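# Lift the lettered cube off a shelf strip and hold it aloft

## Task

Remove the lettered cube sitting on one of the shelf's strips from the shelf, without sliding any other strip in or out more than slightly before the cube is clear. Afterwards keep the cube motionless in the gripper, well above the table and in front of the shelf.

## Robot and tools

Robot: one six-joint arm (a Trossen wxai follower) with a two-finger parallel gripper. Its base can sit slightly tilted on the table. The fingers point along the gripper's +x axis and close along its y axis. The reported hand point (end_effector_position, link pinch) lies midway between the finger pads, roughly 3 to 4 cm behind the fingertips. Cameras: cam_high, cam_low and cam_wrist, each 504x504 pixels.

Scene frame: origin on the table surface directly beneath the arm base, +z up, +y to the left when facing along +x. The state line gives end_effector_position in metres, end_effector_quat_wxyz, and linear (m/s) and angular (rad/s) velocities in this frame. The printed position can be somewhat wrong, especially with the arm stretched out.

execute_actions(actions, pictures): actions is a list holding zero or one item. An empty list commands nothing and returns the state with pictures. A motion item is {"rows": [...], "steps": n}: rows holds 1 to 15 rows, steps is 4 to 15 (default 15), each step lasting 1/30 s; row k is used on step k and the final row repeats for any remaining steps. A wait item is {"steps": n} with n up to 300, counted from the previous result and including your reply time. pictures (boolean) asks for camera images; otherwise images only come with an empty list. A refused call moves nothing.

Each row has 7 numbers in [-1, 1], for the single arm: first six are joint offsets in this order: waist, shoulder, elbow, wrist pitch, wrist yaw, wrist roll; the seventh is the gripper opening. The joint numbers are offsets, not poses: they are measured from the joint angles printed in the latest result that lists them (or, before any such result in the scene and for a second call in the same reply, from where the arm is when the action begins). They do not add up row after row. Scale: 1.0 equals 0.9615 rad for waist, shoulder and elbow, 1.713 rad for wrist pitch, 1.767 for wrist yaw, 1.728 for wrist roll. Joint ranges (rad): waist -3.054..3.054, shoulder 0.000..3.142, elbow 0.000..2.356, wrist pitch -1.571..1.571, wrist yaw -1.571..1.571, wrist roll -3.142..3.142. Asking a joint more than 0.010 rad beyond its range gets the call refused; real ends may differ by 0.010 rad, and a target past the real end is clipped there with the note "joint sent to its limit" (possibly referring to an earlier action). Sending all zeros is not a pause: it pulls the arm back to the reference angles.

The opening number is absolute: +1 fully open (pad gap 0.088 m), the empty fingers touch near -0.80, and values down to -1 add nothing. Full closing takes at least about 0.5 s. grip_measured reports the actual opening on the same scale; it may carry a fixed error of about 1 mm and reads up to 0.061 narrower while squeezing something hard. To keep hold, command roughly 0.07 below grip_measured (smaller margin, lighter grip). Thin parts under about 3 mm get less force. Pad force is about 34 to 49 N, briefly more on first contact.

Motion: per step each joint target stays within a lead of its measured angle (0.211 rad waist/shoulder/elbow, 0.213 wrist pitch, 0.267 wrist yaw, 0.228 wrist roll), and targets are scaled back if they would move the hand more than 70 mm. Friction can leave a joint short of its target or ignore tiny moves, so read Joint positions after each move. The result is produced 4 steps before an action ends; those steps run while you compose the next reply. The arm keeps tracking your last target while you think, until it stalls or a step is HELD.

Result lines: Joint positions and Joint velocities (six joints in row order, rad and rad/s, then pad gap in m and m/s); Joint torques (total drive output, offset and noisy); External joint torques (estimated outside load, including friction and held weight, or "no reading"); grip_measured; "joint command not followed" (a clearance check altered or blocked targets; mounts count as arm); HELD marks steps whose row was partly or wholly not sent; TORQUE FAULT means a joint hit its load limit (waist 16.8, shoulder 20.8, elbow 20.8, wrist pitch 5.49, wrist yaw 5.47, wrist roll 5.13 N m, held weight included), the arm halts 10 s and the rest of the call is dropped; MOTOR HOT from 50 °C; OVER-TEMPERATURE FAULT at 95 °C, after which the arm is held and may lose power and go limp if it does not cool.

zoom_image(camera, region): camera is cam_high, cam_low or cam_wrist; region is [x0, y0, x1, y1] in that camera's pixels, origin top-left, at most 504 by 504. show_instructions() returns the scene's reference images. read_manual(section) returns licence text ("licences"). finished_scene(scene) ends the given scene number and grades it; it cannot be undone. Replying without any tool call also ends the run.

Avoid: shifting any strip other than the cube's before the cube is out; knocking anything off the table; dropping, slamming or hard pushing; stalling on torque or heat. Loose objects may occasionally get a brief external nudge. The final hold must be steady and remain so.

Each tool is called after "Call:" as name([rows], argument=value, ...), one row to a line, values as JSON.

## Session

Call:
execute_actions(actions=[])

Scene clock: 0.00 s of 4200.00 s.
end_effector_position=(+0.2541, +0.1834, +0.1487) grip_measured=+0.853 end_effector_quat_wxyz=(+0.655, +0.132, +0.682, -0.296) end_effector_velocity=(-0.001, -0.002, +0.000) end_effector_angular_velocity=(-0.003, +0.010, -0.007)
Joint positions: [ 0.845  2.753  1.717 -1.418  0.532  1.73   0.081]
Joint velocities: [-0.002 -0.002 -0.002 -0.007 -0.007  0.007 -0.   ]
Joint torques (N m, as the arm reports them, + toward a larger angle): no reading
External joint torques (N m, as the arm's controller estimates them; a push from outside toward a larger angle lowers the number): no reading
Heat: hottest waist 23 °C (+0.0 °C/min).

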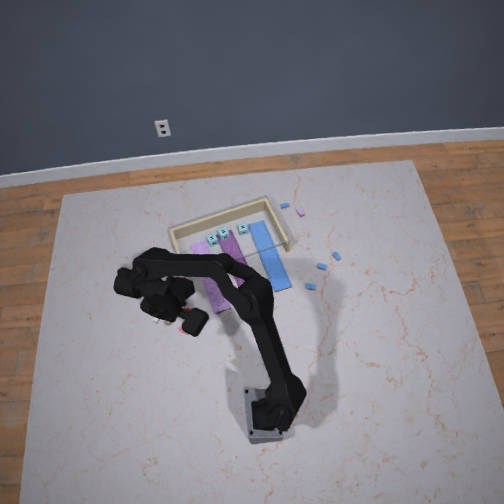

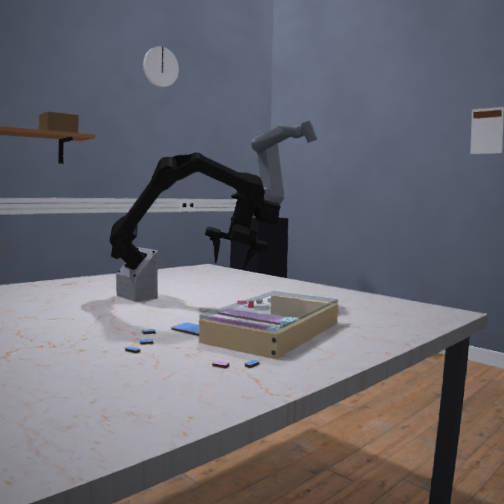

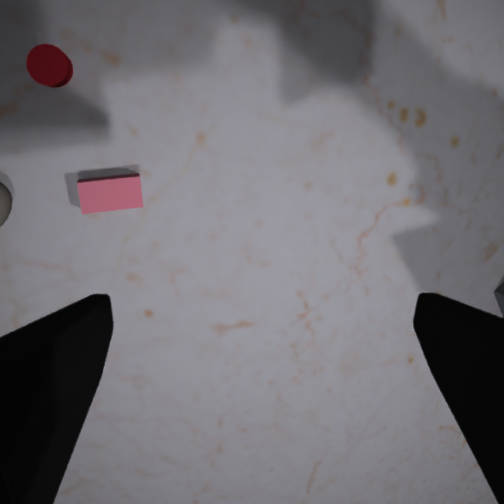

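Call:
zoom_image(camera="cam_high", region=[160,190,310,330])

Region (160, 190, 310, 330) of cam_high's 504x504 image, scaled by 3.360, with more detail than that image has; it fills the top 470 rows of this view, and the rest is white.

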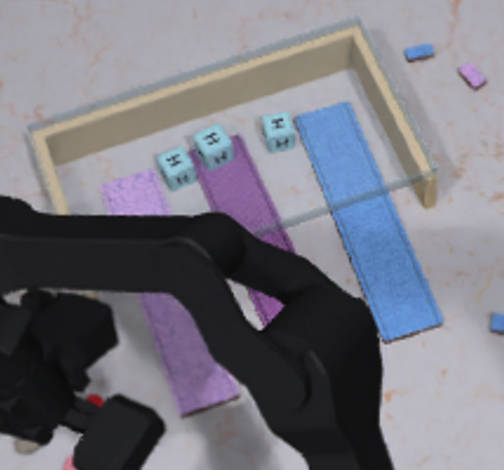

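Call:
execute_actions([
  {"rows":[[-0.03,-0.04,-0.01,0.02,0.01,-0.07,1],[-0.06,-0.08,-0.02,0.04,0.02,-0.14,1],[-0.1,-0.12,-0.03,0.06,0.03,-0.21,1],[-0.14,-0.16,-0.04,0.08,0.04,-0.28,1],[-0.18,-0.2,-0.05,0.1,0.05,-0.35,1],[-0.22,-0.24,-0.06,0.12,0.06,-0.42,1],[-0.26,-0.28,-0.07,0.14,0.07,-0.49,1],[-0.3,-0.31,-0.08,0.16,0.08,-0.56,1],[-0.35,-0.34,-0.09,0.18,0.09,-0.63,1],[-0.4,-0.36,-0.1,0.2,0.1,-0.7,1],[-0.45,-0.38,-0.11,0.22,0.11,-0.77,1],[-0.5,-0.38,-0.12,0.24,0.12,-0.84,1],[-0.54,-0.38,-0.13,0.255,0.127,-0.9,1],[-0.58,-0.38,-0.14,0.273,0.127,-0.95,1],[-0.606,-0.38,-0.14,0.273,0.127,-1,1]]},
])

Call:
execute_actions([
  {"steps":18},
], pictures=true)

Scene clock: 1.10 s of 4200.00 s.
end_effector_position=(+0.3675, +0.1011, +0.1500) grip_measured=+1.000 end_effector_quat_wxyz=(+0.696, +0.181, +0.676, -0.159) end_effector_velocity=(+0.369, -0.457, -0.090) end_effector_angular_velocity=(+0.320, -0.463, -0.285)
Joint positions: [ 0.548  2.47   1.653 -1.137  0.671  1.115  0.088]
Joint velocities: [-1.243 -0.891 -0.188  0.93   0.491 -1.634  0.   ]
Joint torques (N m, as the arm reports them, + toward a larger angle): [ 6.89 -7.88  2.28  0.46  0.15 -0.17]
External joint torques (N m, as the arm's controller estimates them; a push from outside toward a larger angle lowers the number): [ 0.84 -2.43 -0.91  0.37  0.13 -0.17]
Heat: hottest waist 23 °C (+0.0 °C/min).
Steps of this call (steps 1 to 22: nothing new was sent; steps 23 to 33: the first 11 steps of this action). Readings (joint positions):
23: [0.844 2.751 1.717 -1.414 0.532 1.708]
24: [0.838 2.743 1.712 -1.397 0.535 1.653]
26: [0.805 2.708 1.696 -1.348 0.556 1.523]
30: [0.668 2.573 1.670 -1.232 0.620 1.283]
33: the state above

Scene clock: 1.70 s of 4200.00 s.
end_effector_position=(+0.4055, +0.0124, +0.0815) grip_measured=+1.000 end_effector_quat_wxyz=(+0.704, -0.080, +0.700, +0.087) end_effector_velocity=(+0.004, +0.003, +0.000) end_effector_angular_velocity=(+0.009, -0.021, +0.624)
Joint positions: [ 0.262  2.396  1.588 -0.953  0.751  0.061  0.088]
Joint velocities: [ 0.002  0.002  0.002  0.022 -0.007 -0.637  0.   ]
Joint torques (N m, as the arm reports them, + toward a larger angle): [ 8.69 -9.4   2.99  0.66  0.18 -0.18]
External joint torques (N m, as the arm's controller estimates them; a push from outside toward a larger angle lowers the number): [ 1.22 -2.52 -0.85  0.39  0.2  -0.17]
Heat: hottest waist 24 °C (+0.0 °C/min).
Kept back: nothing.
Steps of this call (steps 1 to 4: the last 4 steps of your previous action; steps 5 to 18: the robot went on to your last target). Readings (joint positions):
1: [0.506 2.444 1.647 -1.105 0.688 1.060]
2: [0.462 2.424 1.639 -1.073 0.706 1.003]
4: [0.370 2.400 1.622 -1.011 0.731 0.880]
8: [0.248 2.396 1.595 -0.968 0.751 0.625]
18: the state above

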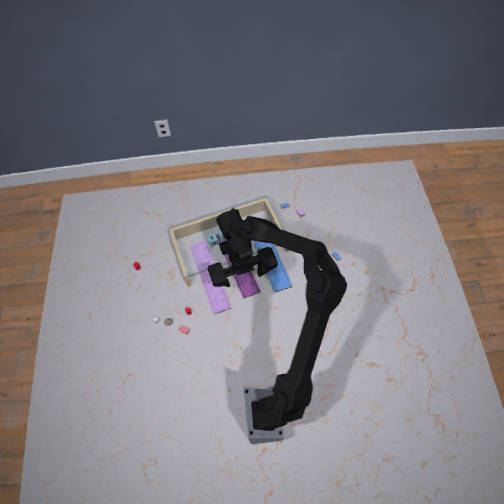

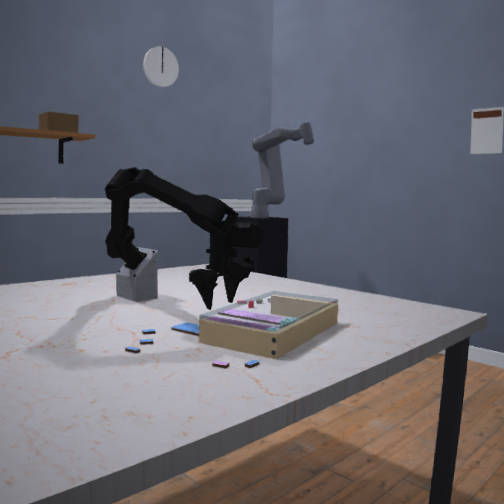

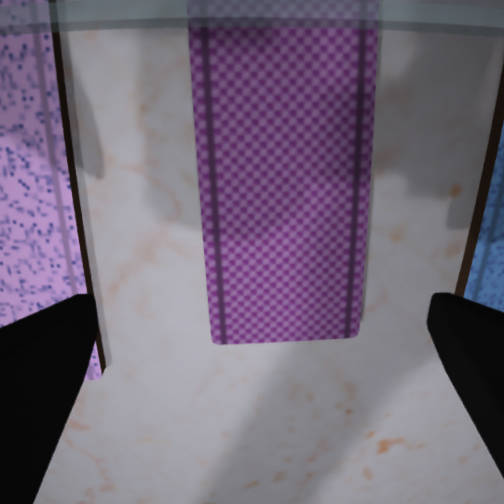

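Call:
execute_actions([
  {"rows":[[-0.01,0,-0.01,0.012,0.002,-0.05,0.8],[-0.02,0,-0.02,0.025,0.004,-0.06,0.7],[-0.03,0,-0.03,0.038,0.006,-0.07,0.7],[-0.04,0.005,-0.04,0.05,0.008,-0.08,0.7],[-0.05,0.012,-0.048,0.062,0.01,-0.085,0.7],[-0.06,0.02,-0.056,0.074,0.012,-0.09,0.7],[-0.068,0.026,-0.063,0.084,0.013,-0.095,0.7],[-0.075,0.032,-0.069,0.092,0.013,-0.1,0.7],[-0.081,0.036,-0.073,0.098,0.013,-0.104,0.7],[-0.086,0.038,-0.075,0.102,0.013,-0.104,0.7]]},
])

Call:
execute_actions([
  {"steps":10},
], pictures=true)

Scene clock: 2.67 s of 4200.00 s.
end_effector_position=(+0.4089, +0.0038, +0.0451) grip_measured=+0.710 end_effector_quat_wxyz=(+0.703, -0.102, +0.696, +0.105) end_effector_velocity=(-0.033, -0.007, -0.111) end_effector_angular_velocity=(-0.017, +0.163, +0.031)
Joint positions: [ 0.187  2.414  1.53  -0.801  0.768 -0.104  0.074]
Joint velocities: [-0.193  0.125 -0.129  0.212  0.007 -0.139 -0.004]
Joint torques (N m, as the arm reports them, + toward a larger angle): [ 9.56 -7.07  2.77  0.68  0.16 -0.14]
External joint torques (N m, as the arm's controller estimates them; a push from outside toward a larger angle lowers the number): [ 1.4   0.27 -0.86  0.43  0.2  -0.13]
Heat: hottest waist 24 °C (+0.0 °C/min).
Steps of this call (steps 1 to 18: the robot went on to your last target; steps 19 to 29: the first 11 steps of this action). Readings (joint positions):
19: [0.262 2.396 1.587 -0.949 0.751 0.000]
20: [0.260 2.396 1.585 -0.939 0.751 -0.010]
22: [0.250 2.396 1.575 -0.909 0.754 -0.037]
26: [0.212 2.401 1.546 -0.839 0.765 -0.083]
29: the state above

Scene clock: 3.00 s of 4200.00 s.
end_effector_position=(+0.4082, +0.0045, +0.0399) grip_measured=+0.703 end_effector_quat_wxyz=(+0.702, -0.104, +0.697, +0.106) end_effector_velocity=(-0.005, -0.001, -0.000) end_effector_angular_velocity=(+0.004, +0.018, +0.021)
Joint positions: [ 0.18   2.421  1.521 -0.781  0.771 -0.114  0.073]
Joint velocities: [-0.002 -0.002 -0.002 -0.022 -0.007 -0.007 -0.   ]
Joint torques (N m, as the arm reports them, + toward a larger angle): [ 8.66 -6.78  2.71  0.66  0.1  -0.15]
External joint torques (N m, as the arm's controller estimates them; a push from outside toward a larger angle lowers the number): [ 1.23  0.11 -0.68  0.44  0.12 -0.15]
Heat: hottest waist 24 °C (+0.0 °C/min).
Kept back: nothing.
Steps of this call (steps 1 to 4: the last 4 steps of your previous action; steps 5 to 10: the robot went on to your last target). Readings (joint positions):
1: [0.181 2.418 1.526 -0.796 0.768 -0.107]
2: [0.179 2.421 1.524 -0.791 0.771 -0.110]
4: [0.181 2.421 1.522 -0.785 0.771 -0.112]
8: [0.180 2.421 1.522 -0.782 0.771 -0.114]
10: the state above

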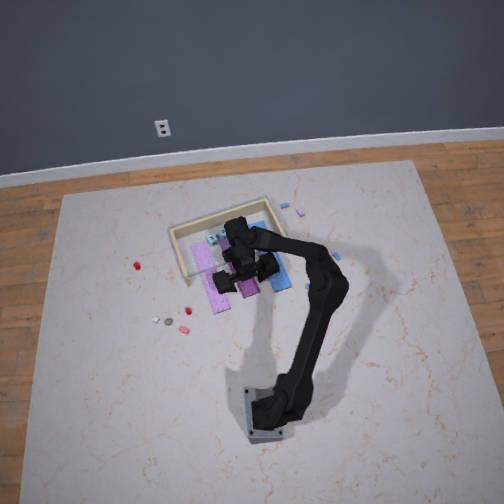

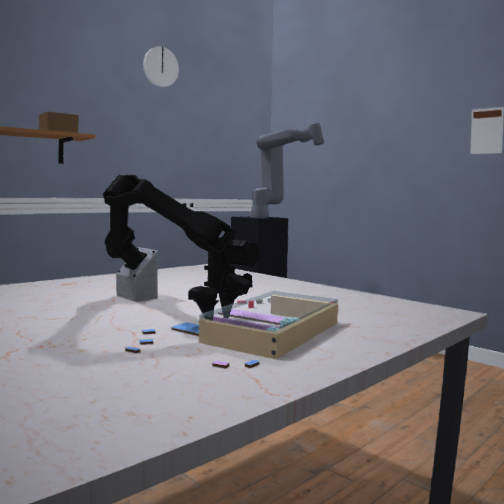

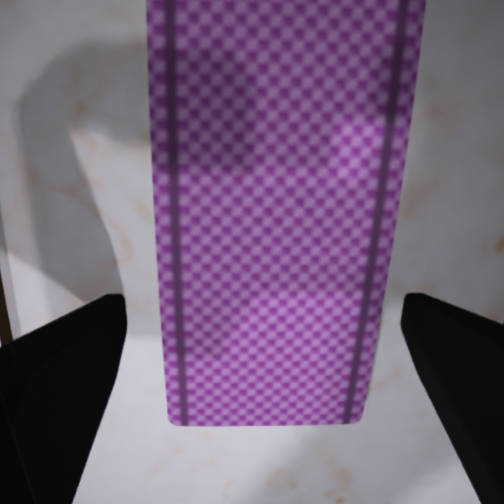

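Call:
execute_actions([
  {"rows":[[-0.005,0,0,0,0,0,0.7],[-0.005,0,0,0,0,0,0.6],[-0.005,0,0,0,0,0,0.55],[-0.005,0,0,0,0,0,0.5],[-0.005,0,0,0,0,0,0.4],[-0.005,0,0,0,0,0,0.3],[-0.005,0,0,0,0,0,0.2]]},
], pictures=true)

Scene clock: 3.53 s of 4200.00 s.
end_effector_position=(+0.4083, +0.0033, +0.0391) grip_measured=+0.275 end_effector_quat_wxyz=(+0.702, -0.104, +0.697, +0.104) end_effector_velocity=(-0.007, -0.001, -0.000) end_effector_angular_velocity=(+0.002, +0.029, +0.046)
Joint positions: [ 0.177  2.421  1.521 -0.78   0.774 -0.114  0.052]
Joint velocities: [-0.002 -0.002 -0.002 -0.037 -0.007 -0.022  0.   ]
Joint torques (N m, as the arm reports them, + toward a larger angle): [ 8.41 -8.23  3.42  0.46 -0.09 -0.02]
External joint torques (N m, as the arm's controller estimates them; a push from outside toward a larger angle lowers the number): [ 1.08 -1.29  0.02  0.25 -0.08 -0.02]
Heat: hottest waist 24 °C (+0.0 °C/min).
Steps of this call (steps 1 to 5: the robot went on to your last target; steps 6 to 16: the first 11 steps of this action). Readings (joint positions):
6: [0.180 2.421 1.521 -0.780 0.771 -0.114]
7: [0.180 2.421 1.521 -0.780 0.771 -0.114]
9: [0.178 2.421 1.521 -0.780 0.771 -0.114]
13: [0.177 2.421 1.521 -0.780 0.774 -0.114]
16: the state above

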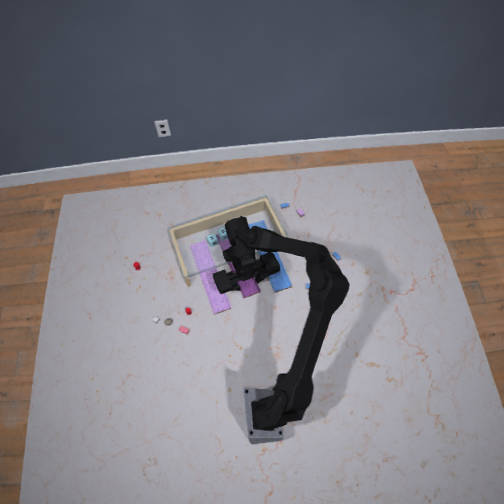

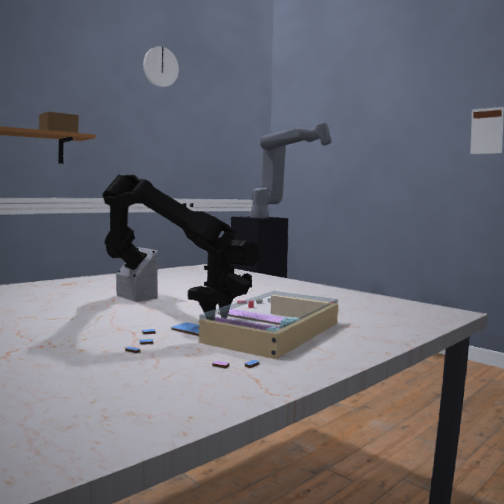

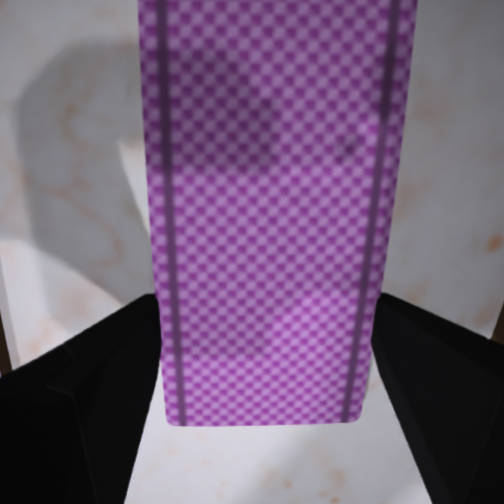

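Call:
execute_actions([
  {"rows":[[0,-0.014,-0.01,0.002,0,-0.002,0.19],[0,-0.02,-0.02,0.005,0,-0.002,0.19],[0,-0.028,-0.034,0.009,0,-0.003,0.19],[-0.001,-0.04,-0.055,0.015,0,-0.004,0.19],[-0.002,-0.056,-0.082,0.022,0,-0.005,0.19],[-0.003,-0.072,-0.109,0.029,0,-0.006,0.19],[-0.004,-0.088,-0.136,0.036,0,-0.007,0.19],[-0.005,-0.104,-0.163,0.042,0,-0.008,0.19],[-0.006,-0.12,-0.19,0.049,0,-0.009,0.19],[-0.007,-0.136,-0.217,0.055,0,-0.01,0.19],[-0.008,-0.152,-0.243,0.061,0,-0.011,0.19],[-0.009,-0.168,-0.269,0.067,0,-0.012,0.19],[-0.011,-0.183,-0.295,0.073,0,-0.013,0.19],[-0.012,-0.199,-0.32,0.079,0,-0.014,0.19],[-0.013,-0.214,-0.345,0.084,0,-0.014,0.19]]},
])

Call:
execute_actions([
  {"steps":13},
])

Call:
execute_actions([
  {"rows":[[0,-0.016,-0.013,0.003,0,-0.002,0.19],[-0.001,-0.027,-0.03,0.007,0,-0.003,0.19],[-0.003,-0.045,-0.057,0.014,0,-0.004,0.19],[-0.005,-0.07,-0.095,0.023,0,-0.006,0.19],[-0.008,-0.102,-0.143,0.034,0,-0.009,0.19],[-0.012,-0.138,-0.196,0.045,0,-0.012,0.19],[-0.016,-0.175,-0.249,0.056,0,-0.015,0.19],[-0.02,-0.212,-0.301,0.066,0,-0.018,0.19],[-0.024,-0.249,-0.351,0.075,0.001,-0.022,0.19],[-0.029,-0.286,-0.399,0.084,0.001,-0.026,0.19],[-0.034,-0.323,-0.445,0.092,0.002,-0.03,0.19],[-0.039,-0.358,-0.487,0.099,0.002,-0.034,0.19],[-0.044,-0.388,-0.523,0.104,0.002,-0.038,0.19],[-0.048,-0.41,-0.548,0.108,0.002,-0.041,0.19],[-0.05,-0.425,-0.565,0.11,0.002,-0.042,0.19]]},
])

Call:
execute_actions([
  {"steps":13},
], pictures=true)

Scene clock: 4.43 s of 4200.00 s.
end_effector_position=(+0.3812, -0.0035, +0.0393) grip_measured=+0.275 end_effector_quat_wxyz=(+0.703, -0.105, +0.696, +0.105) end_effector_velocity=(-0.139, -0.038, -0.003) end_effector_angular_velocity=(+0.019, +0.038, +0.049)
Joint positions: [ 0.174  2.326  1.357 -0.703  0.774 -0.125  0.052]
Joint velocities: [-0.037 -0.447 -0.745  0.286 -0.022 -0.066  0.   ]
Joint torques (N m, as the arm reports them, + toward a larger angle): [ 7.81 -9.72  2.4   0.6   0.01 -0.16]
External joint torques (N m, as the arm's controller estimates them; a push from outside toward a larger angle lowers the number): [ 0.98 -3.29 -0.94  0.34  0.02 -0.16]
Heat: hottest waist 24 °C (+0.0 °C/min).
Steps of this call (steps 1 to 4: the last 4 steps of your previous action; steps 5 to 15: the robot went on to your last target; step 16: nothing new was sent; steps 17 to 27: the first 11 steps of this action). Readings (joint positions):
17: [0.177 2.420 1.521 -0.780 0.774 -0.114]
18: [0.177 2.419 1.520 -0.779 0.774 -0.114]
20: [0.177 2.412 1.507 -0.768 0.774 -0.114]
24: [0.177 2.369 1.431 -0.735 0.774 -0.120]
27: the state above

Scene clock: 4.87 s of 4200.00 s.
end_effector_position=(+0.3513, -0.0122, +0.0386) grip_measured=+0.275 end_effector_quat_wxyz=(+0.701, -0.106, +0.697, +0.106) end_effector_velocity=(-0.012, -0.001, -0.001) end_effector_angular_velocity=(+0.003, +0.029, +0.031)
Joint positions: [ 0.166  2.229  1.198 -0.639  0.774 -0.134  0.052]
Joint velocities: [-0.002 -0.012 -0.027 -0.022 -0.007 -0.007 -0.   ]
Joint torques (N m, as the arm reports them, + toward a larger angle): [ 7.34 -8.78  2.25  0.61  0.   -0.14]
External joint torques (N m, as the arm's controller estimates them; a push from outside toward a larger angle lowers the number): [ 0.98 -2.9  -0.88  0.38  0.02 -0.14]
Heat: hottest waist 25 °C (+0.0 °C/min).
Kept back: nothing.
Steps of this call (steps 1 to 4: the last 4 steps of your previous action; steps 5 to 13: the robot went on to your last target). Readings (joint positions):
1: [0.173 2.311 1.332 -0.693 0.774 -0.127]
2: [0.172 2.296 1.307 -0.682 0.774 -0.129]
4: [0.169 2.266 1.258 -0.663 0.774 -0.132]
8: [0.167 2.235 1.208 -0.644 0.774 -0.134]
13: the state above

Scene clock: 5.23 s of 4200.00 s.
end_effector_position=(+0.2882, -0.0318, +0.0386) grip_measured=+0.275 end_effector_quat_wxyz=(+0.701, -0.106, +0.697, +0.107) end_effector_velocity=(-0.308, -0.099, -0.001) end_effector_angular_velocity=(-0.003, +0.046, +0.035)
Joint positions: [ 0.145  2.015  0.888 -0.521  0.774 -0.167  0.052]
Joint velocities: [-0.139 -1.038 -1.37   0.403  0.007 -0.183  0.   ]
Joint torques (N m, as the arm reports them, + toward a larger angle): [ 6.18 -7.25  2.23  0.66  0.06 -0.18]
External joint torques (N m, as the arm's controller estimates them; a push from outside toward a larger angle lowers the number): [ 0.96 -2.53 -0.72  0.38  0.07 -0.18]
Heat: hottest waist 25 °C (+22.9 °C/min).
Steps of this call (steps 1 to 11: the first 11 steps of this action). Readings (joint positions):
1: [0.166 2.228 1.197 -0.638 0.774 -0.135]
2: [0.166 2.226 1.193 -0.634 0.774 -0.135]
4: [0.166 2.210 1.167 -0.619 0.774 -0.137]
8: [0.157 2.116 1.027 -0.566 0.774 -0.151]
11: the state above

Scene clock: 5.67 s of 4200.00 s.
end_effector_position=(+0.2367, -0.0471, +0.0381) grip_measured=+0.275 end_effector_quat_wxyz=(+0.701, -0.105, +0.697, +0.108) end_effector_velocity=(-0.005, +0.000, -0.000) end_effector_angular_velocity=(+0.007, +0.001, -0.011)
Joint positions: [ 0.119  1.832  0.662 -0.453  0.774 -0.203  0.052]
Joint velocities: [-0.002 -0.017 -0.022  0.007 -0.007  0.007  0.   ]
Joint torques (N m, as the arm reports them, + toward a larger angle): [ 4.94 -6.08  2.08  0.72  0.11 -0.16]
External joint torques (N m, as the arm's controller estimates them; a push from outside toward a larger angle lowers the number): [ 0.75 -2.41 -0.6   0.47  0.13 -0.16]
Heat: hottest waist 25 °C (+21.2 °C/min).
Kept back: nothing.
Steps of this call (steps 1 to 4: the last 4 steps of your previous action; steps 5 to 13: the robot went on to your last target). Readings (joint positions):
1: [0.140 1.981 0.844 -0.507 0.774 -0.173]
2: [0.135 1.947 0.801 -0.495 0.774 -0.180]
4: [0.126 1.889 0.730 -0.476 0.774 -0.191]
8: [0.119 1.842 0.671 -0.459 0.774 -0.200]
13: the state above

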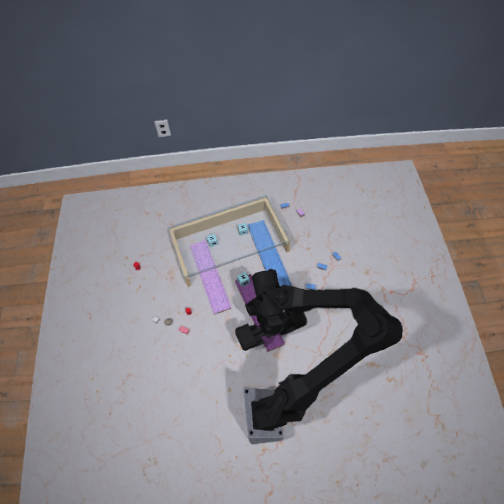

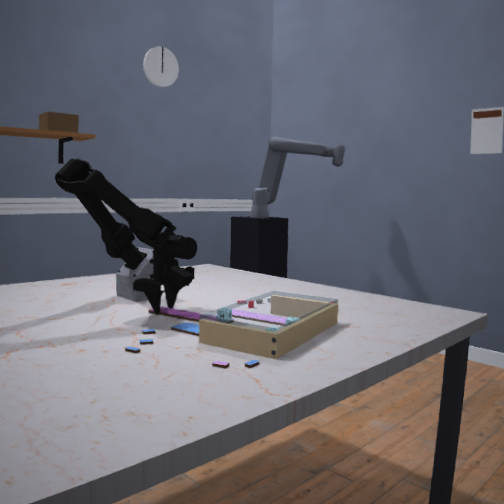

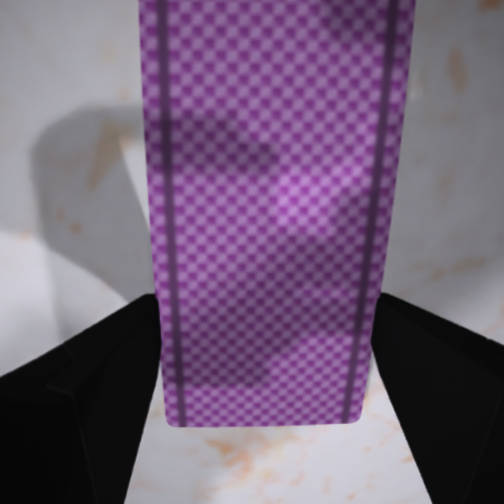

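Call:
execute_actions([
  {"rows":[[0,0,0,0,0,0,0.7],[0,0,0,0,0,0,0.7],[0,0,0,0,0,0,0.7],[0,0,0,0,0,0,0.7],[0.025,-0.02,0.02,-0.035,0,0.022,0.7],[0.055,-0.04,0.04,-0.07,0,0.045,0.7],[0.085,-0.055,0.065,-0.105,-0.005,0.067,0.7],[0.11,-0.07,0.085,-0.14,-0.008,0.09,0.7],[0.139,-0.085,0.105,-0.179,-0.011,0.114,0.7]],"steps":13},
])

Call:
execute_actions([
  {"steps":8},
])

Call:
execute_actions([
  {"rows":[[0,0.03,0.04,0,0,0,0.7],[0,0.07,0.09,-0.005,0,0,0.7],[0,0.115,0.14,-0.01,0,0,0.7],[0,0.16,0.195,-0.015,0,0,0.7],[0,0.205,0.25,-0.021,0,0,0.7],[0,0.25,0.305,-0.027,0,0,0.7],[0.003,0.3,0.365,-0.034,0,0,0.7],[0.004,0.345,0.425,-0.042,0,0,0.7],[0.005,0.39,0.485,-0.05,0,0,0.7],[0.006,0.44,0.545,-0.059,0,0,0.7],[0.007,0.485,0.61,-0.069,0,0,0.7],[0.008,0.53,0.675,-0.079,0,0,0.7],[0.009,0.58,0.74,-0.09,0,0.005,0.7],[0.01,0.625,0.805,-0.102,0,0.006,0.7],[0.011,0.672,0.872,-0.116,0,0.008,0.7]]},
])

Call:
execute_actions([
  {"steps":16},
], pictures=true)

Scene clock: 6.67 s of 4200.00 s.
end_effector_position=(+0.2325, -0.0474, +0.0604) grip_measured=+0.677 end_effector_quat_wxyz=(+0.694, -0.108, +0.704, +0.109) end_effector_velocity=(+0.024, -0.000, +0.253) end_effector_angular_velocity=(+0.033, -0.071, -0.079)
Joint positions: [ 0.187  1.797  0.707 -0.628  0.77  -0.094  0.072]
Joint velocities: [ 0.725 -0.393  0.535 -1.516 -0.125  1.004  0.011]
Joint torques (N m, as the arm reports them, + toward a larger angle): [ 5.91 -6.4   3.97  0.32 -0.17  0.1 ]
External joint torques (N m, as the arm's controller estimates them; a push from outside toward a larger angle lowers the number): [ 1.53 -2.36  0.64  0.06 -0.17  0.1 ]
Heat: hottest waist 25 °C (+18.0 °C/min).
Steps of this call (steps 1 to 21: the robot went on to your last target; steps 22 to 30: the first 9 steps of this action). Readings (joint positions):
22: [0.119 1.830 0.660 -0.452 0.774 -0.203]
23: [0.119 1.830 0.660 -0.452 0.774 -0.203]
25: [0.119 1.830 0.660 -0.452 0.774 -0.203]
29: [0.163 1.810 0.691 -0.579 0.773 -0.127]
30: the state above

Scene clock: 6.93 s of 4200.00 s.
end_effector_position=(+0.2362, -0.0491, +0.0836) grip_measured=+0.696 end_effector_quat_wxyz=(+0.700, -0.103, +0.699, +0.105) end_effector_velocity=(-0.018, -0.001, +0.000) end_effector_angular_velocity=(+0.002, +0.071, +0.016)
Joint positions: [ 0.247  1.758  0.756 -0.752  0.76  -0.014  0.073]
Joint velocities: [ 0.002 -0.002 -0.002 -0.095 -0.022  0.051 -0.   ]
Joint torques (N m, as the arm reports them, + toward a larger angle): [ 5.15 -5.18  3.78  0.43 -0.13  0.13]
External joint torques (N m, as the arm's controller estimates them; a push from outside toward a larger angle lowers the number): [ 0.99 -1.7   0.28  0.18 -0.12  0.13]
Heat: hottest waist 25 °C (+17.3 °C/min).
Kept back: nothing.
Steps of this call (steps 1 to 4: the last 4 steps of your previous action; steps 5 to 8: the robot went on to your last target). Readings (joint positions):
1: [0.209 1.785 0.723 -0.669 0.767 -0.068]
2: [0.226 1.773 0.736 -0.695 0.765 -0.050]
4: [0.242 1.760 0.753 -0.726 0.763 -0.029]
8: the state above

Scene clock: 7.30 s of 4200.00 s.
end_effector_position=(+0.3357, -0.0230, +0.0867) grip_measured=+0.697 end_effector_quat_wxyz=(+0.703, -0.100, +0.696, +0.103) end_effector_velocity=(+0.345, +0.122, -0.017) end_effector_angular_velocity=(+0.002, +0.015, +0.031)
Joint positions: [ 0.248  2.103  1.192 -0.832  0.76  -0.014  0.073]
Joint velocities: [ 0.007  1.297  1.702 -0.432 -0.007 -0.007 -0.   ]
Joint torques (N m, as the arm reports them, + toward a larger angle): [ 7.85 -4.86  3.94  0.33  0.02 -0.05]
External joint torques (N m, as the arm's controller estimates them; a push from outside toward a larger angle lowers the number): [ 1.82  0.52  0.54  0.13  0.04 -0.04]
Heat: hottest waist 25 °C (+16.4 °C/min).
Steps of this call (steps 1 to 11: the first 11 steps of this action). Readings (joint positions):
1: [0.247 1.760 0.760 -0.755 0.760 -0.014]
2: [0.247 1.770 0.772 -0.759 0.760 -0.014]
4: [0.247 1.821 0.832 -0.766 0.760 -0.014]
8: [0.247 1.974 1.025 -0.796 0.760 -0.014]
11: the state above

Scene clock: 7.83 s of 4200.00 s.
end_effector_position=(+0.4067, +0.0080, +0.0802) grip_measured=+0.697 end_effector_quat_wxyz=(+0.702, -0.102, +0.697, +0.103) end_effector_velocity=(+0.001, +0.002, +0.001) end_effector_angular_velocity=(+0.007, +0.002, +0.011)
Joint positions: [ 0.254  2.391  1.586 -0.948  0.76  -0.005  0.073]
Joint velocities: [ 0.002  0.007  0.012 -0.007 -0.007 -0.007 -0.001]
Joint torques (N m, as the arm reports them, + toward a larger angle): [ 9.07 -6.62  4.59  0.3   0.02  0.1 ]
External joint torques (N m, as the arm's controller estimates them; a push from outside toward a larger angle lowers the number): [1.68 0.3  0.81 0.06 0.03 0.1 ]
Heat: hottest waist 25 °C (+15.3 °C/min).
Kept back: nothing.
Steps of this call (steps 1 to 4: the last 4 steps of your previous action; steps 5 to 16: the robot went on to your last target). Readings (joint positions):
1: [0.248 2.146 1.250 -0.847 0.760 -0.014]
2: [0.249 2.190 1.308 -0.863 0.760 -0.014]
4: [0.250 2.280 1.427 -0.899 0.760 -0.011]
8: [0.254 2.375 1.555 -0.936 0.760 -0.006]
16: the state above

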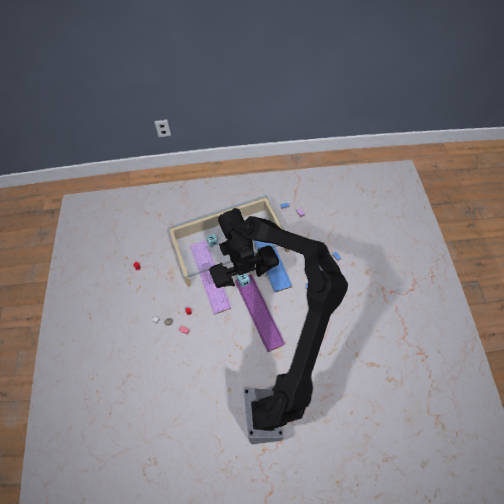

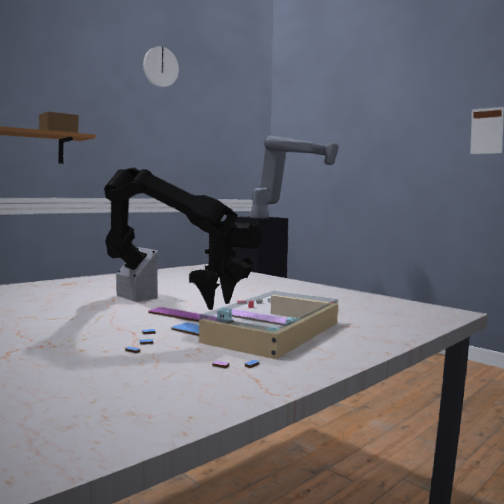

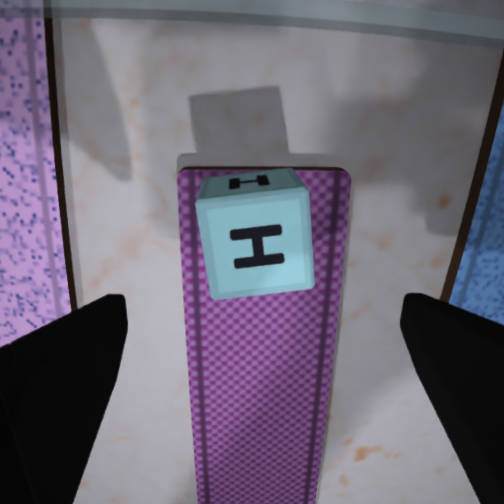

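Call:
execute_actions([
  {"rows":[[-0.004,0.01,0.005,0.008,0,-0.02,0.6],[-0.008,0.02,0.01,0.016,0,-0.04,0.6],[-0.013,0.03,0.014,0.024,0.002,-0.055,0.5],[-0.019,0.04,0.014,0.032,0.004,-0.07,0.5],[-0.025,0.05,0.014,0.04,0.005,-0.08,0.5],[-0.031,0.058,0.014,0.046,0.005,-0.09,0.5],[-0.037,0.066,0.014,0.051,0.005,-0.1,0.5],[-0.042,0.073,0.014,0.055,0.005,-0.106,0.5],[-0.047,0.078,0.014,0.058,0.005,-0.11,0.5]]},
])

Call:
execute_actions([
  {"steps":7},
], pictures=true)

Scene clock: 8.50 s of 4200.00 s.
end_effector_position=(+0.4148, +0.0132, +0.0528) grip_measured=+0.509 end_effector_quat_wxyz=(+0.694, -0.140, +0.691, +0.145) end_effector_velocity=(-0.014, +0.005, -0.083) end_effector_angular_velocity=(+0.009, +0.141, +0.145)
Joint positions: [ 0.213  2.45   1.594 -0.861  0.763 -0.175  0.064]
Joint velocities: [-0.134  0.149 -0.007  0.095 -0.022 -0.198 -0.003]
Joint torques (N m, as the arm reports them, + toward a larger angle): [ 9.6  -7.87  3.95  0.68  0.17 -0.14]
External joint torques (N m, as the arm's controller estimates them; a push from outside toward a larger angle lowers the number): [ 1.51 -0.08  0.07  0.41  0.19 -0.14]
Heat: hottest waist 25 °C (+14.1 °C/min).
Steps of this call (steps 1 to 9: the robot went on to your last target; steps 10 to 20: the first 11 steps of this action). Readings (joint positions):
10: [0.254 2.393 1.586 -0.949 0.760 -0.008]
11: [0.254 2.393 1.586 -0.944 0.760 -0.023]
13: [0.249 2.400 1.590 -0.923 0.760 -0.065]
17: [0.230 2.428 1.594 -0.878 0.762 -0.143]
20: the state above

Scene clock: 8.73 s of 4200.00 s.
end_effector_position=(+0.4151, +0.0132, +0.0489) grip_measured=+0.503 end_effector_quat_wxyz=(+0.693, -0.144, +0.691, +0.147) end_effector_velocity=(-0.002, -0.003, -0.003) end_effector_angular_velocity=(-0.009, +0.012, +0.011)
Joint positions: [ 0.206  2.457  1.594 -0.851  0.764 -0.189  0.064]
Joint velocities: [-0.007  0.002 -0.002 -0.007  0.007 -0.007 -0.   ]
Joint torques (N m, as the arm reports them, + toward a larger angle): [ 9.09 -7.21  3.88  0.62  0.15 -0.14]
External joint torques (N m, as the arm's controller estimates them; a push from outside toward a larger angle lowers the number): [ 1.64 -0.12  0.34  0.39  0.18 -0.14]
Heat: hottest waist 25 °C (+13.7 °C/min).
Kept back: nothing.
Steps of this call (steps 1 to 4: the last 4 steps of your previous action; steps 5 to 7: the robot went on to your last target). Readings (joint positions):
1: [0.209 2.454 1.594 -0.858 0.763 -0.180]
2: [0.207 2.456 1.594 -0.856 0.763 -0.183]
4: [0.206 2.457 1.594 -0.853 0.763 -0.187]
7: the state above

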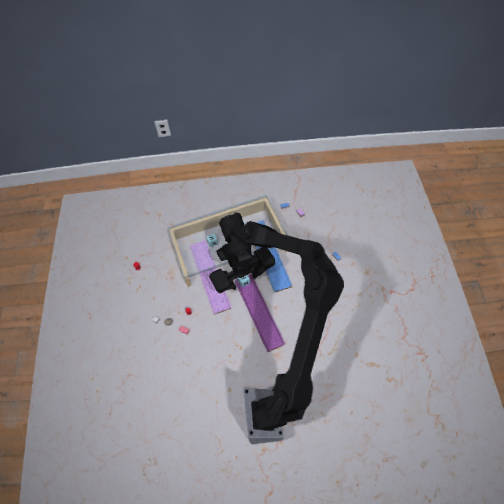

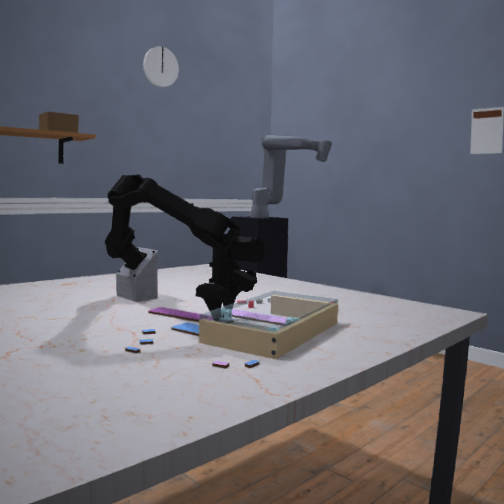

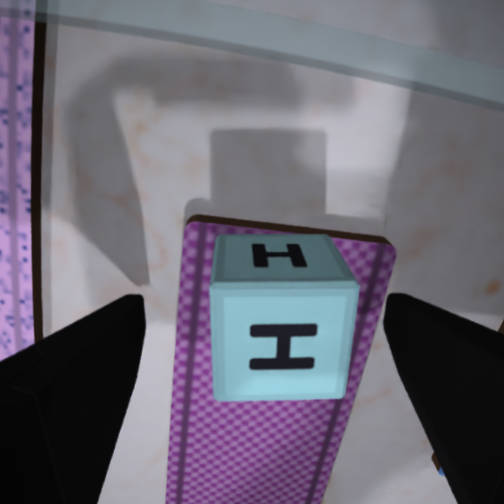

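Near centred (as in the scene 1 grasp view).

Call:
execute_actions([
  {"rows":[[0,-0.015,0,0,0,0,0.4],[0,-0.015,0,0,0,0,0.3],[0,-0.015,0,0,0,0,0.2],[0,-0.015,0,0,0,0,0.1],[0,-0.015,0,0,0,0,0],[0,-0.015,0,0,0,0,-0.1],[0,-0.015,0,0,0,0,-0.18],[0,-0.015,0,0,0,0,-0.25],[0,-0.015,0,0,0,0,-0.32]]},
])

Call:
execute_actions([
  {"steps":5},
])

Call:
execute_actions([
  {"rows":[[0.01,-0.025,0,-0.005,0,0.005,-0.32],[0.02,-0.04,-0.01,-0.01,0,0.01,-0.32],[0.03,-0.07,-0.025,-0.02,0,0.02,-0.32],[0.045,-0.1,-0.04,-0.035,0,0.03,-0.32],[0.06,-0.14,-0.06,-0.05,0,0.04,-0.32],[0.075,-0.18,-0.08,-0.065,0,0.05,-0.32],[0.09,-0.22,-0.1,-0.08,0,0.06,-0.32],[0.105,-0.26,-0.12,-0.095,0,0.07,-0.32],[0.12,-0.3,-0.14,-0.11,0,0.08,-0.32],[0.135,-0.34,-0.16,-0.125,0,0.09,-0.32],[0.15,-0.38,-0.18,-0.14,0,0.1,-0.32],[0.16,-0.41,-0.195,-0.155,0,0.11,-0.32],[0.17,-0.43,-0.21,-0.165,0,0.12,-0.32],[0.18,-0.45,-0.22,-0.17,0,0.125,-0.32]]},
])

Call:
execute_actions([
  {"steps":22},
], pictures=true)

Scene clock: 9.40 s of 4200.00 s.
end_effector_position=(+0.4153, +0.0131, +0.0490) grip_measured=-0.221 end_effector_quat_wxyz=(+0.693, -0.144, +0.691, +0.147) end_effector_velocity=(+0.004, +0.002, +0.006) end_effector_angular_velocity=(+0.025, -0.016, -0.017)
Joint positions: [ 0.206  2.456  1.594 -0.851  0.764 -0.191  0.028]
Joint velocities: [ 0.007 -0.012  0.002  0.007 -0.022  0.007 -0.045]
Joint torques (N m, as the arm reports them, + toward a larger angle): [  8.85 -10.37   3.47   0.45  -0.01  -0.01]
External joint torques (N m, as the arm's controller estimates them; a push from outside toward a larger angle lowers the number): [ 1.32 -3.1  -0.28  0.18  0.01 -0.01]
Heat: hottest waist 25 °C (+12.8 °C/min).
Steps of this call (steps 1 to 9: the robot went on to your last target; steps 10 to 20: the first 11 steps of this action). Readings (joint positions):
10: [0.206 2.457 1.594 -0.851 0.764 -0.191]
11: [0.206 2.457 1.594 -0.851 0.764 -0.191]
13: [0.206 2.457 1.594 -0.851 0.764 -0.191]
17: [0.206 2.457 1.594 -0.851 0.764 -0.191]
20: the state above

Scene clock: 9.57 s of 4200.00 s.
end_effector_position=(+0.4153, +0.0129, +0.0490) grip_measured=-0.238 end_effector_quat_wxyz=(+0.693, -0.144, +0.691, +0.147) end_effector_velocity=(-0.005, -0.001, -0.000) end_effector_angular_velocity=(+0.004, +0.019, +0.006)
Joint positions: [ 0.206  2.456  1.594 -0.851  0.764 -0.191  0.027]
Joint velocities: [-0.002 -0.002 -0.002 -0.022 -0.007  0.007 -0.   ]
Joint torques (N m, as the arm reports them, + toward a larger angle): [  8.91 -10.38   3.37   0.43   0.01   0.01]
External joint torques (N m, as the arm's controller estimates them; a push from outside toward a larger angle lowers the number): [ 1.4  -3.22 -0.24  0.19  0.03  0.01]
Heat: hottest waist 26 °C (+18.8 °C/min).
Kept back: nothing.
Steps of this call (steps 1 to 4: the last 4 steps of your previous action; step 5: the robot went on to your last target). Readings (joint positions):
1: [0.206 2.456 1.594 -0.851 0.764 -0.191]
2: [0.206 2.456 1.594 -0.851 0.764 -0.191]
4: [0.206 2.456 1.594 -0.851 0.764 -0.191]
5: the state above

Scene clock: 9.93 s of 4200.00 s.
end_effector_position=(+0.3816, -0.0171, +0.1273) grip_measured=-0.238 end_effector_quat_wxyz=(+0.710, -0.139, +0.677, +0.134) end_effector_velocity=(-0.155, -0.150, +0.351) end_effector_angular_velocity=(+0.062, -0.359, -0.168)
Joint positions: [ 0.311  2.201  1.474 -1.025  0.764 -0.064  0.027]
Joint velocities: [ 0.476 -1.228 -0.486 -0.696 -0.022  0.476 -0.   ]
Joint torques (N m, as the arm reports them, + toward a larger angle): [ 7.9  -8.67  2.68  0.25  0.02  0.08]
External joint torques (N m, as the arm's controller estimates them; a push from outside toward a larger angle lowers the number): [ 1.63 -3.   -0.92  0.06  0.03  0.08]
Heat: hottest waist 26 °C (+18.1 °C/min).
Steps of this call (steps 1 to 11: the first 11 steps of this action). Readings (joint positions):
1: [0.206 2.455 1.594 -0.851 0.764 -0.191]
2: [0.207 2.452 1.594 -0.854 0.764 -0.188]
4: [0.215 2.432 1.582 -0.872 0.764 -0.170]
8: [0.262 2.321 1.524 -0.953 0.764 -0.114]
11: the state above

Scene clock: 10.67 s of 4200.00 s.
end_effector_position=(+0.3490, -0.0378, +0.1677) grip_measured=-0.238 end_effector_quat_wxyz=(+0.719, -0.137, +0.669, +0.125) end_effector_velocity=(-0.005, +0.001, -0.003) end_effector_angular_velocity=(-0.004, +0.026, +0.027)
Joint positions: [ 0.376  2.033  1.389 -1.14   0.764  0.021  0.027]
Joint velocities: [-0.002  0.007 -0.002 -0.022 -0.007 -0.007 -0.   ]
Joint torques (N m, as the arm reports them, + toward a larger angle): [ 7.42 -7.57  3.37  0.4   0.03  0.09]
External joint torques (N m, as the arm's controller estimates them; a push from outside toward a larger angle lowers the number): [ 1.46 -2.56 -0.81  0.06  0.02  0.09]
Heat: hottest waist 26 °C (+16.9 °C/min).
Kept back: nothing.
Steps of this call (steps 1 to 4: the last 4 steps of your previous action; steps 5 to 22: the robot went on to your last target). Readings (joint positions):
1: [0.326 2.161 1.459 -1.050 0.764 -0.047]
2: [0.340 2.124 1.443 -1.075 0.764 -0.030]
4: [0.363 2.066 1.418 -1.111 0.764 -0.004]
8: [0.376 2.033 1.399 -1.133 0.764 0.016]
22: the state above

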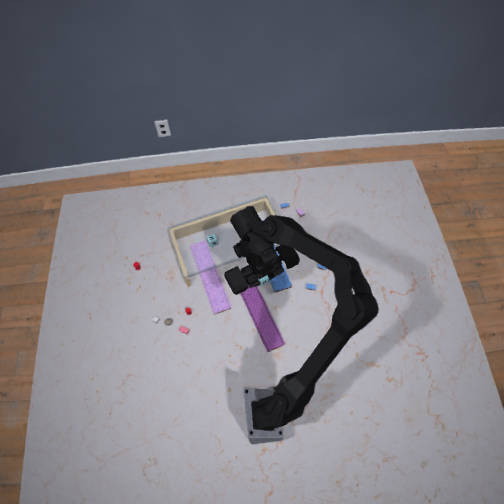

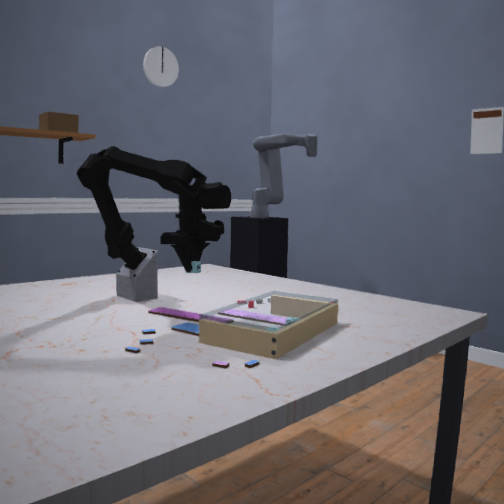

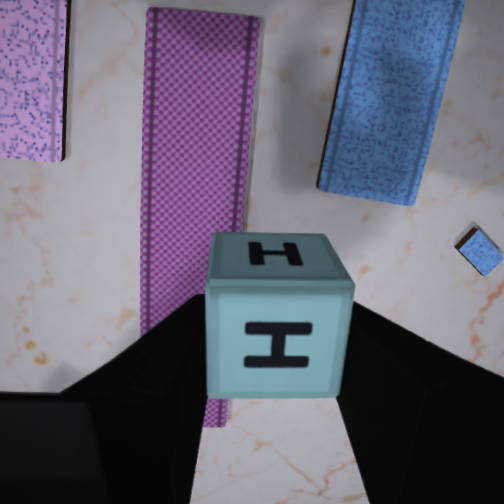

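Call:
finished_scene(scene=2)

The scene is finished: the task was done.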